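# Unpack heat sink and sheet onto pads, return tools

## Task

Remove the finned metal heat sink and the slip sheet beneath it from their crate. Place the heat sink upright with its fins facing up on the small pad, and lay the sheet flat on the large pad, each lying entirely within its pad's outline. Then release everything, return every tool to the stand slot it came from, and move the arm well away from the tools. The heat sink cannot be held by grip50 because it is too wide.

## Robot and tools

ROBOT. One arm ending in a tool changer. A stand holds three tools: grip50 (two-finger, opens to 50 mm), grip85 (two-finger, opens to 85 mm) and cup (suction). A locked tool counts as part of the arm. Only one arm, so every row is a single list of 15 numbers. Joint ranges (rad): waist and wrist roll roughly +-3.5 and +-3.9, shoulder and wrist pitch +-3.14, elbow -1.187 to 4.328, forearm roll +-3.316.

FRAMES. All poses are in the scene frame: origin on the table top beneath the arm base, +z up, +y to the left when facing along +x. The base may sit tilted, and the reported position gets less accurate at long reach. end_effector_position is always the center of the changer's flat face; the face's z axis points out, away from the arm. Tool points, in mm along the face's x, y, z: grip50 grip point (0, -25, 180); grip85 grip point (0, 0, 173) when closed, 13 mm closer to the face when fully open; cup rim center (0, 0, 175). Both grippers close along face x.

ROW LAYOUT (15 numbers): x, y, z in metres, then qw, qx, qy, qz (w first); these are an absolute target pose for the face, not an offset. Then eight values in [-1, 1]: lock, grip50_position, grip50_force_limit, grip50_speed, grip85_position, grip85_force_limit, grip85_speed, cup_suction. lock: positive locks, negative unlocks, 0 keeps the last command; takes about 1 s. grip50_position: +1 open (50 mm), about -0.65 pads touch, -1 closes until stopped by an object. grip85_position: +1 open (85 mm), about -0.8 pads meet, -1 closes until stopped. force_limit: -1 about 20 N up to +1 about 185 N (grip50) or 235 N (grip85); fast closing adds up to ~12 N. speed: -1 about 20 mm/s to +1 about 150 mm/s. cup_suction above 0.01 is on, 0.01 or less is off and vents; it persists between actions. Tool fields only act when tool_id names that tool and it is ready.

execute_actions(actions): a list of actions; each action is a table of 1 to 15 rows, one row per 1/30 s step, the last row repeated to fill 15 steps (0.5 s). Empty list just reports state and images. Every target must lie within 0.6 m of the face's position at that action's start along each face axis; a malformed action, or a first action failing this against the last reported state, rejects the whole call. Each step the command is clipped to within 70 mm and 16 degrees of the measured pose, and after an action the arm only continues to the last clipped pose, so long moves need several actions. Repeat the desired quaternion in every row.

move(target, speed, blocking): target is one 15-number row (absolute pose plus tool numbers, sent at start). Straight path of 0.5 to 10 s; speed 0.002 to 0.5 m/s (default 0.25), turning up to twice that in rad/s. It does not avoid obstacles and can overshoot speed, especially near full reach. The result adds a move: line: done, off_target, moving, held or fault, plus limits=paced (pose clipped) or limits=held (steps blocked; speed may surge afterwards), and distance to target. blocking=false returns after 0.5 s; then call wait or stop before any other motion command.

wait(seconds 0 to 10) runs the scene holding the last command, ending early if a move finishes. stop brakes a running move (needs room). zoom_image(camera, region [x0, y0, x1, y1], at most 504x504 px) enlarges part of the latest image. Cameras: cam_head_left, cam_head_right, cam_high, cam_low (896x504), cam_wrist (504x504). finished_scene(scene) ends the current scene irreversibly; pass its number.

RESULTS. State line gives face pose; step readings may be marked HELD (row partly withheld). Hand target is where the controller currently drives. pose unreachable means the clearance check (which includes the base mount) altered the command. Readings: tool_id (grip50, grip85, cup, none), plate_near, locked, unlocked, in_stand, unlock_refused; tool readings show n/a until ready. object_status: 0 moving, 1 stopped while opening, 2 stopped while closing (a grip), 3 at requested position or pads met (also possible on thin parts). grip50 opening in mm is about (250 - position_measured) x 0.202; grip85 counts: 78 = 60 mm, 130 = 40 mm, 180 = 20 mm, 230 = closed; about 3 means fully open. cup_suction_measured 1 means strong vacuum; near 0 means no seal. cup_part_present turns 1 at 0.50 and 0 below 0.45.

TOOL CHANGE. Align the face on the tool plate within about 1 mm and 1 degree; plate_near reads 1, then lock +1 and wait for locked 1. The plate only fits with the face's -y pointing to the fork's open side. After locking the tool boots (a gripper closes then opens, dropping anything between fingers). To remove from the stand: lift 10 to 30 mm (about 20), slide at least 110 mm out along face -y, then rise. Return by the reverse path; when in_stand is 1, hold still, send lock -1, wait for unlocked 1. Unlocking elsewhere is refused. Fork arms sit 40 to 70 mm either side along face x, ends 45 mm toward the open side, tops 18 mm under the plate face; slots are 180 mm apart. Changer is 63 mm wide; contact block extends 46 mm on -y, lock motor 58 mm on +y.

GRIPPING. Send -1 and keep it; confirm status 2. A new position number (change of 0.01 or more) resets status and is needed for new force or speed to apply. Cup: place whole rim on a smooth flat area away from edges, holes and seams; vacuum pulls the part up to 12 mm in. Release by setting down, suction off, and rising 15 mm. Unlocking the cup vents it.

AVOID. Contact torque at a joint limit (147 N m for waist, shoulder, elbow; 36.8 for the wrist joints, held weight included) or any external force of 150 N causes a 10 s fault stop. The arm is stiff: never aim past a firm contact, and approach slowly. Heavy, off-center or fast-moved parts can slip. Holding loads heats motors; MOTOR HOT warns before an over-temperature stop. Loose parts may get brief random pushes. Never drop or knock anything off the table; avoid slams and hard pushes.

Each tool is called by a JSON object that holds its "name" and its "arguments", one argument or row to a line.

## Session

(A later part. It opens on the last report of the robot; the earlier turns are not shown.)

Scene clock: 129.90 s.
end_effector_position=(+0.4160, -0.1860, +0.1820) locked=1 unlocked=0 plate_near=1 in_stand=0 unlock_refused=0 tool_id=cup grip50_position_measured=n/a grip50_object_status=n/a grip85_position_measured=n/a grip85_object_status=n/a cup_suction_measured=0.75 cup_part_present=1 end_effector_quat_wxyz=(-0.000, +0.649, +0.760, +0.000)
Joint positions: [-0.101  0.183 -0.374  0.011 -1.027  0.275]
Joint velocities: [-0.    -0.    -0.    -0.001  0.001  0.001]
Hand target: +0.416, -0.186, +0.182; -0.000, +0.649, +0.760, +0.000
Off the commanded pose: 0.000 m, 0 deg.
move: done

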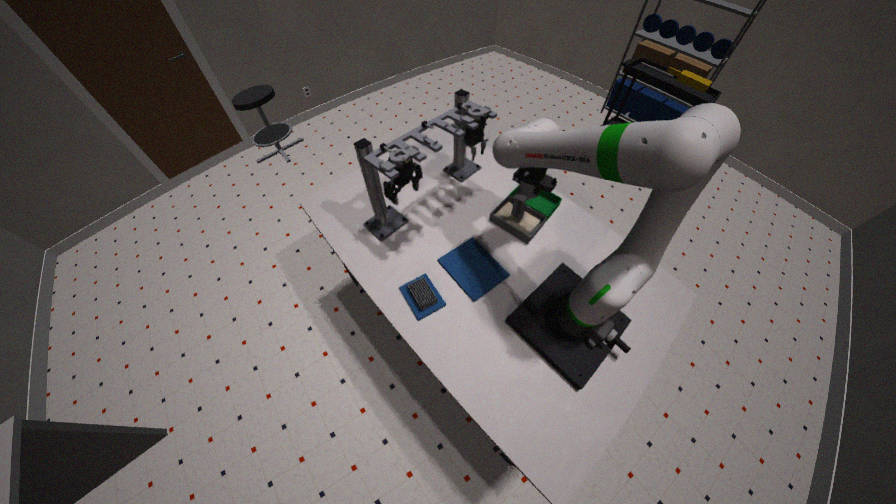

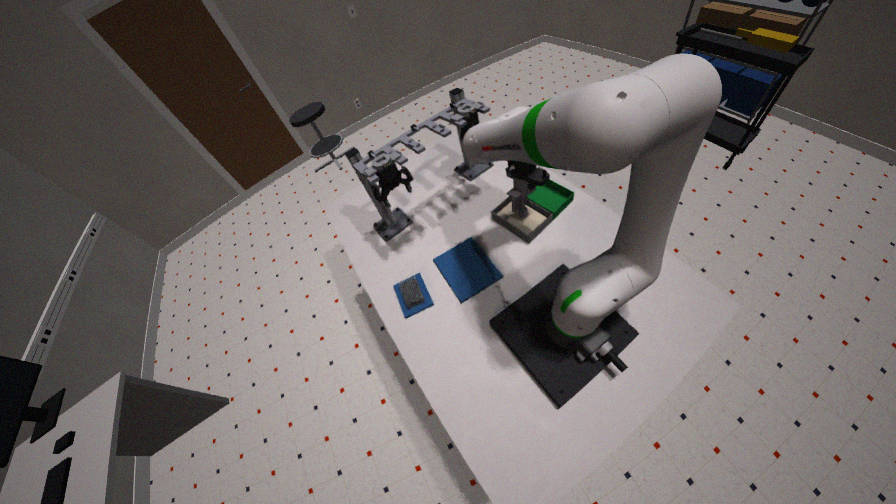

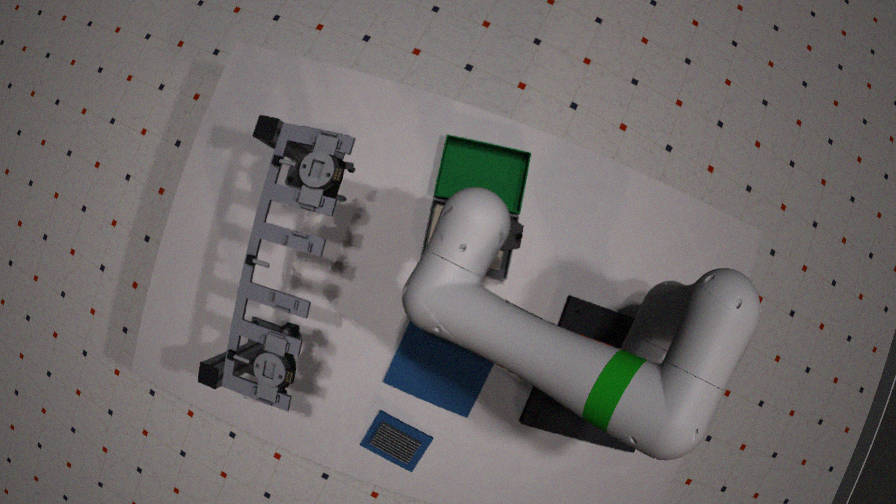

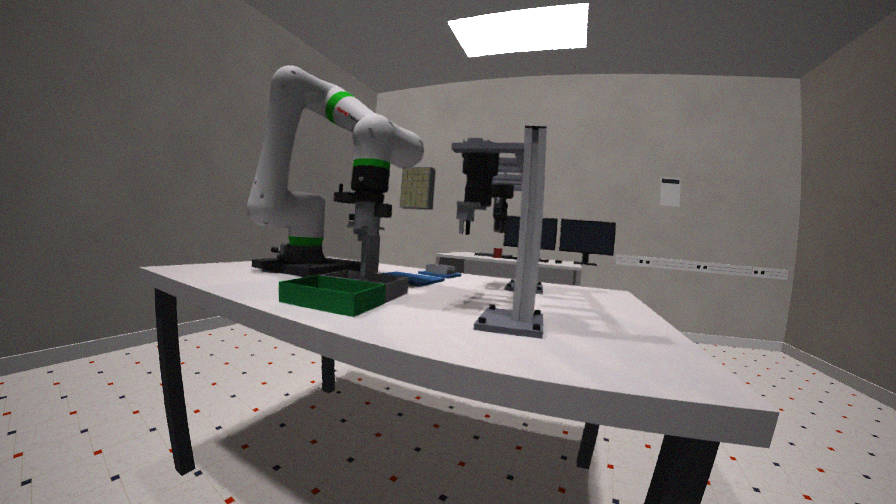

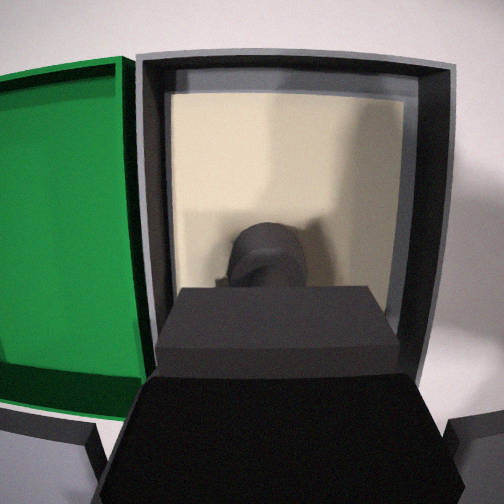

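{"name": "move", "arguments": {
  "target": [0.416,-0.186,0.255,0,0.6494,0.7604,0,0,1,0,0,1,0,0,1],
  "speed": 0.08
}}

{"name": "move", "arguments": {
  "target": [0.39,0.03,0.25,0,0.72,0.694,0,0,1,0,0,1,0,0,1],
  "speed": 0.2
}}

{"name": "move", "arguments": {
  "target": [0.385,0.1,0.19,0,0.72,0.694,0,0,1,0,0,1,0,0,1],
  "speed": 0.12
}}

Scene clock: 140.53 s.
end_effector_position=(+0.4159, -0.1860, +0.2551) locked=1 unlocked=0 plate_near=1 in_stand=0 unlock_refused=0 tool_id=cup grip50_position_measured=n/a grip50_object_status=n/a grip85_position_measured=n/a grip85_object_status=n/a cup_suction_measured=0.90 cup_part_present=1 end_effector_quat_wxyz=(+0.000, +0.650, +0.760, -0.000)
Joint positions: [-0.099  0.1   -0.279  0.01  -1.205  0.275]
Joint velocities: [ 0.001 -0.    -0.    -0.    -0.     0.001]
Hand target: +0.416, -0.186, +0.255; +0.000, +0.650, +0.760, -0.000
Off the commanded pose: 0.000 m, 0 deg.
move: done

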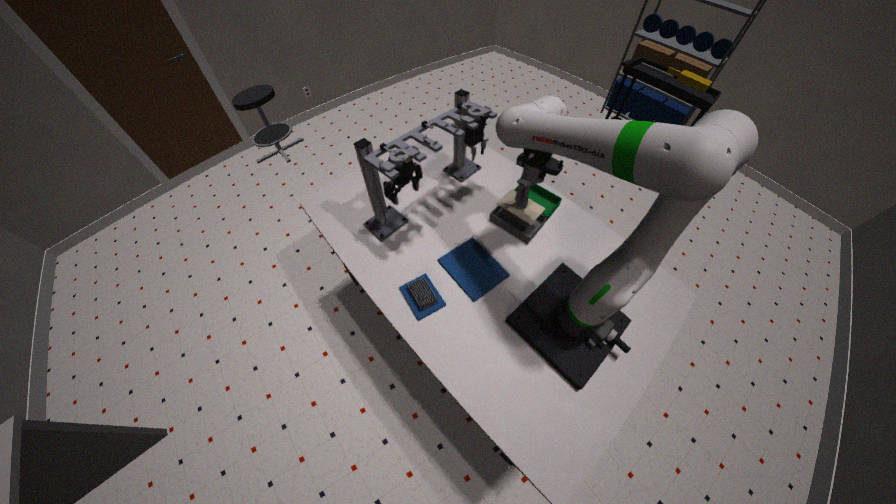

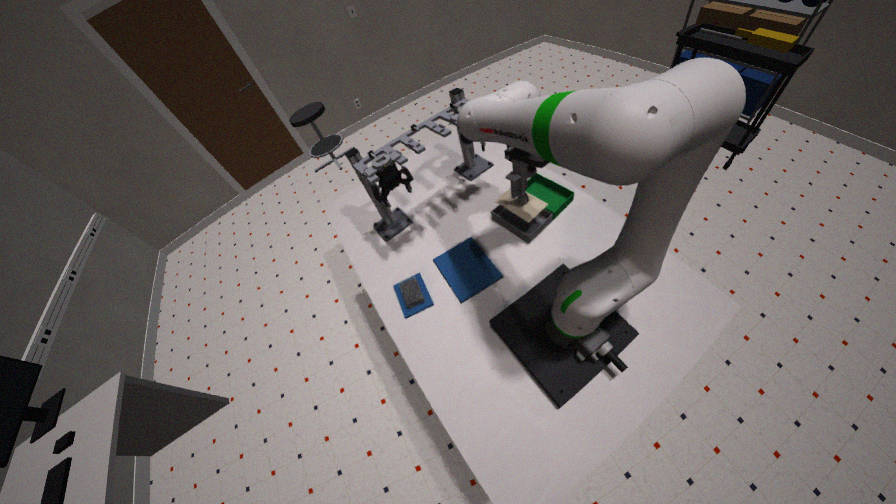

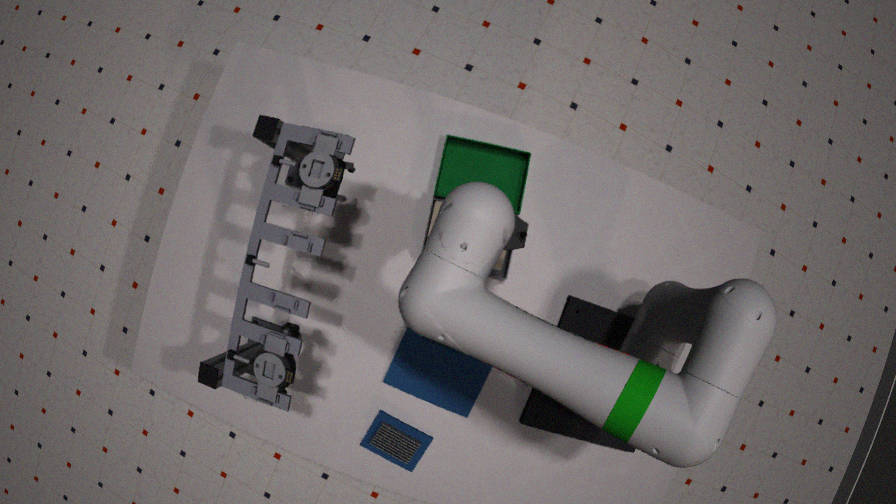

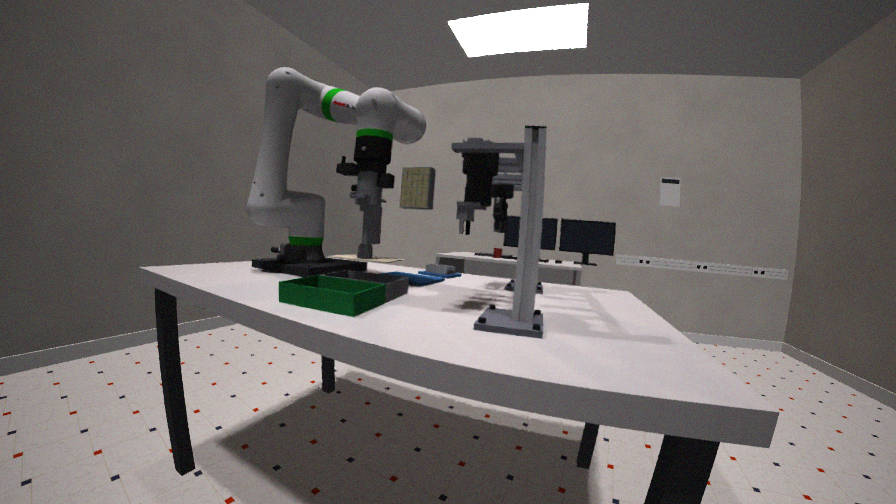

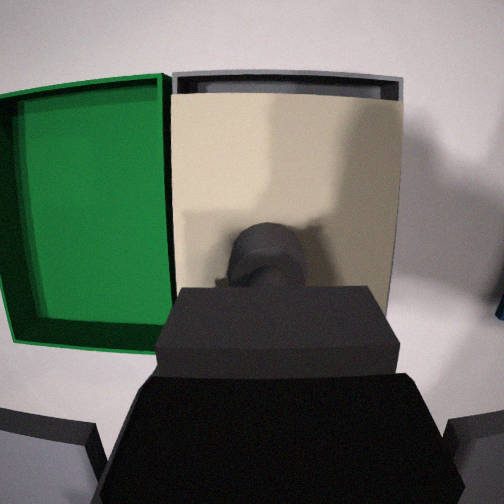

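Scene clock: 142.10 s.
end_effector_position=(+0.3900, +0.0304, +0.2501) locked=1 unlocked=0 plate_near=1 in_stand=0 unlock_refused=0 tool_id=cup grip50_position_measured=n/a grip50_object_status=n/a grip85_position_measured=n/a grip85_object_status=n/a cup_suction_measured=0.90 cup_part_present=1 end_effector_quat_wxyz=(+0.000, +0.720, +0.694, +0.000)
Joint positions: [ 0.441 -0.052 -0.448  0.002 -1.191 -0.456]
Joint velocities: [ 0.001  0.001 -0.001 -0.001 -0.    -0.002]
Hand target: +0.390, +0.030, +0.250; +0.000, +0.720, +0.694, +0.000
Off the commanded pose: 0.000 m, 0 deg.
move: done

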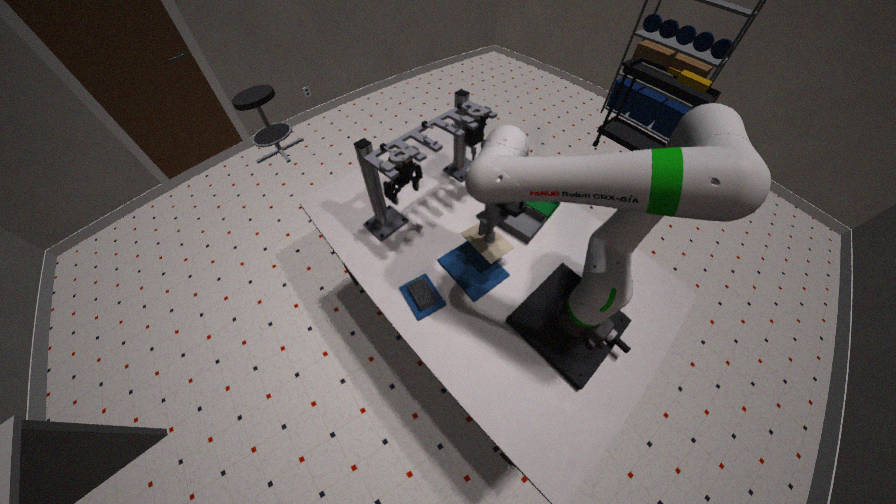

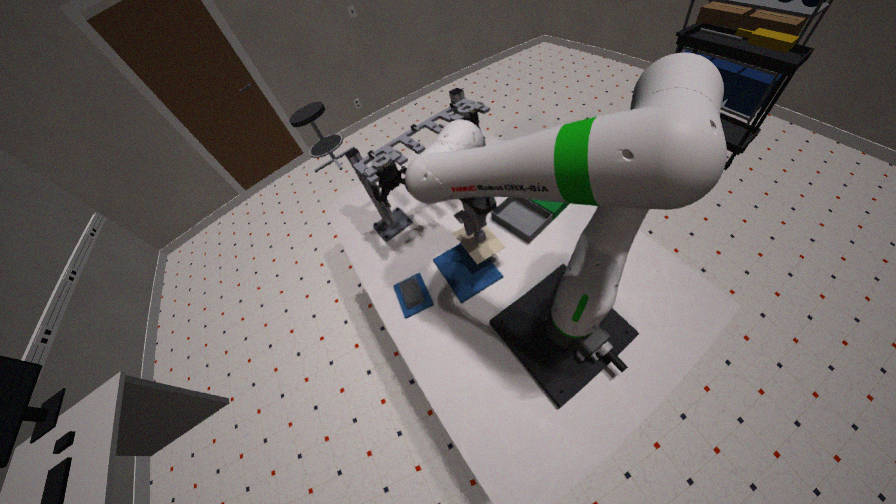

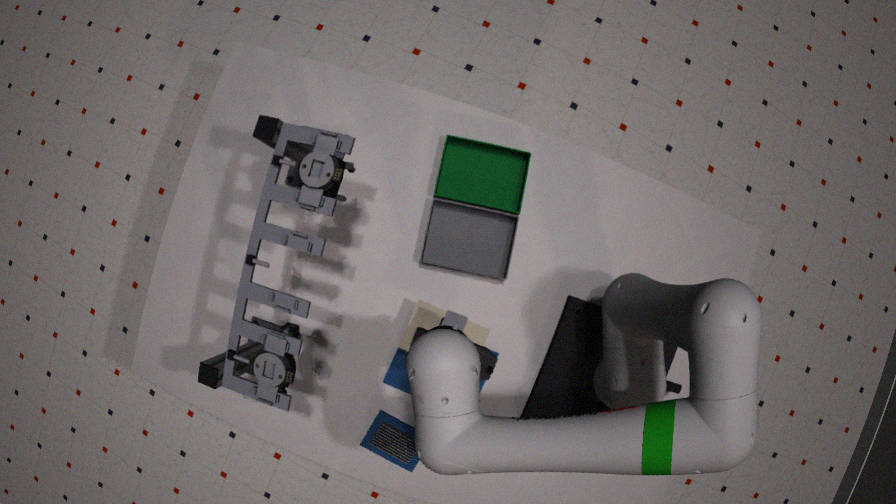

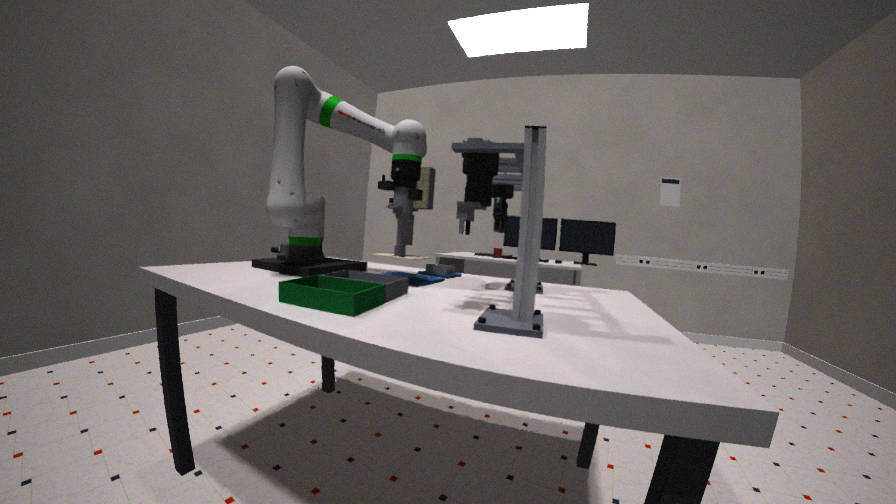

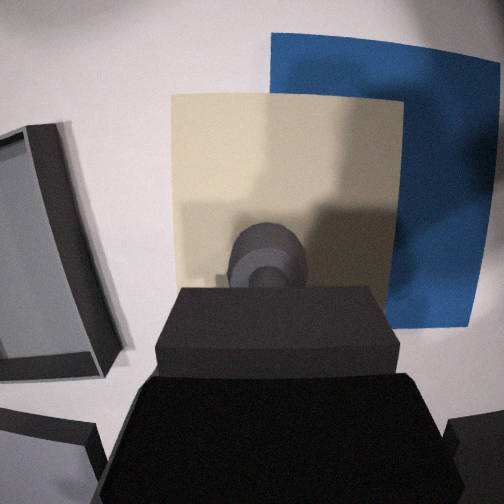

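Scene clock: 143.23 s.
end_effector_position=(+0.3850, +0.1002, +0.1899) locked=1 unlocked=0 plate_near=1 in_stand=0 unlock_refused=0 tool_id=cup grip50_position_measured=n/a grip50_object_status=n/a grip85_position_measured=n/a grip85_object_status=n/a cup_suction_measured=0.90 cup_part_present=1 end_effector_quat_wxyz=(-0.000, +0.720, +0.694, +0.000)
Joint positions: [ 0.608  0.04  -0.514 -0.002 -1.033 -0.622]
Joint velocities: [ 0.     0.001 -0.     0.006 -0.    -0.001]
Hand target: +0.385, +0.100, +0.190; -0.000, +0.720, +0.694, +0.000
Off the commanded pose: 0.000 m, 0 deg.
move: done

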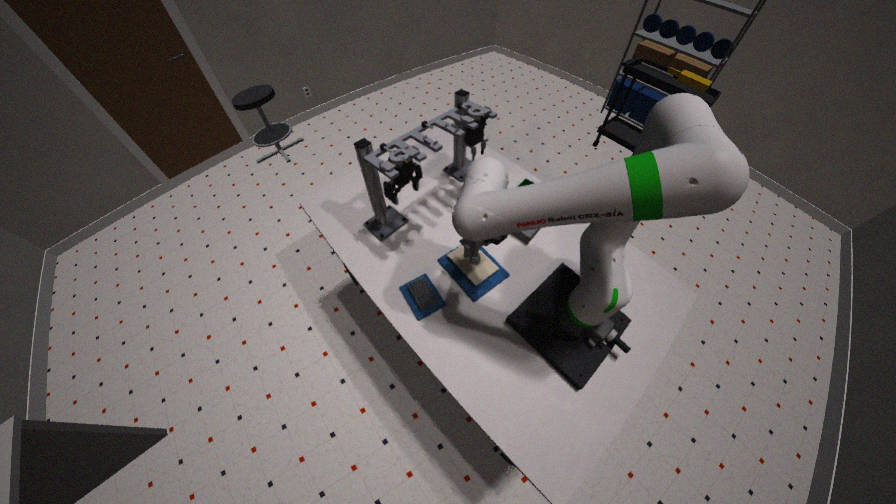

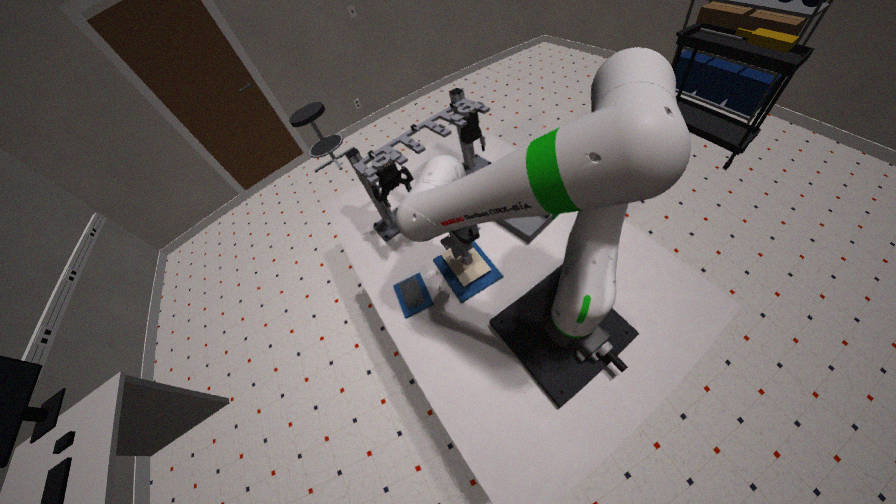

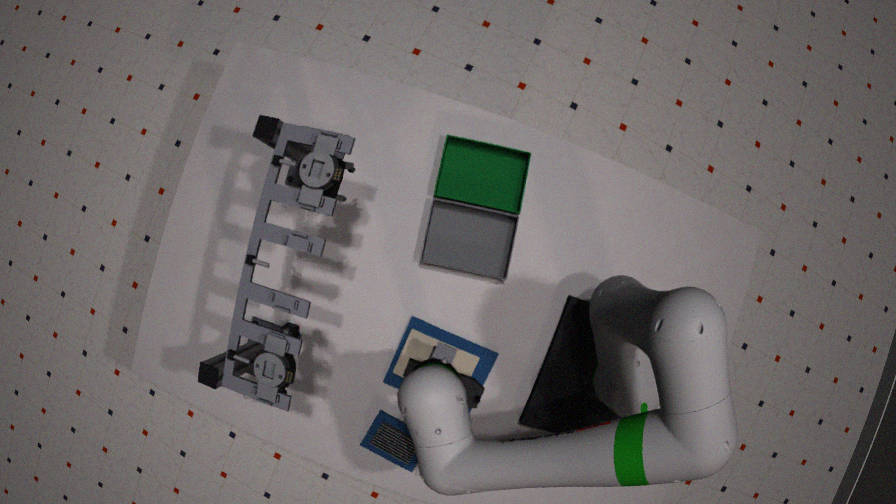

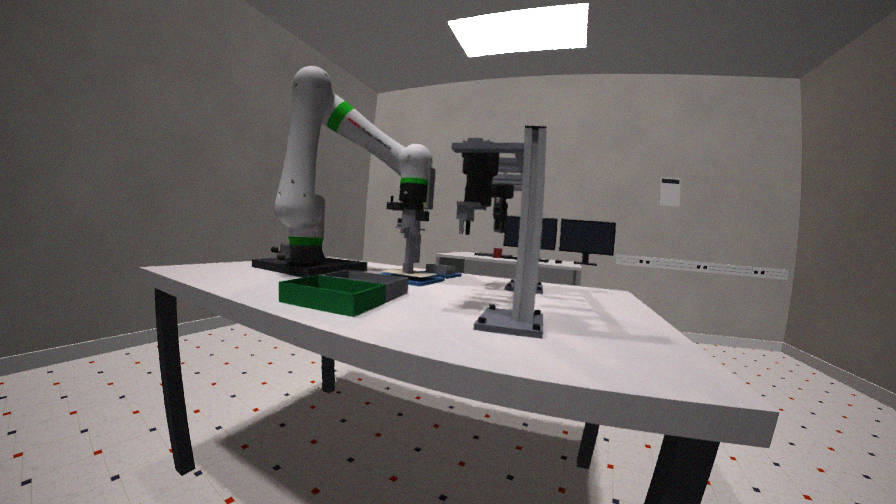

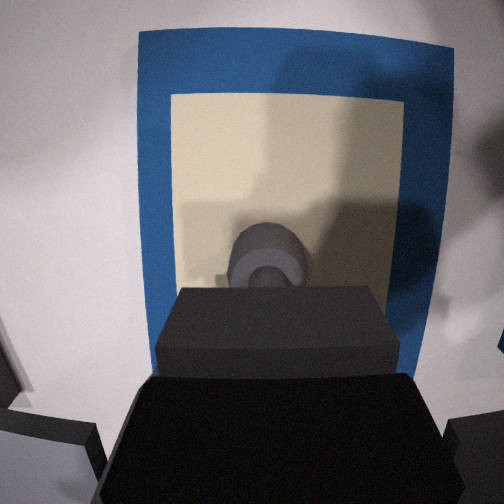

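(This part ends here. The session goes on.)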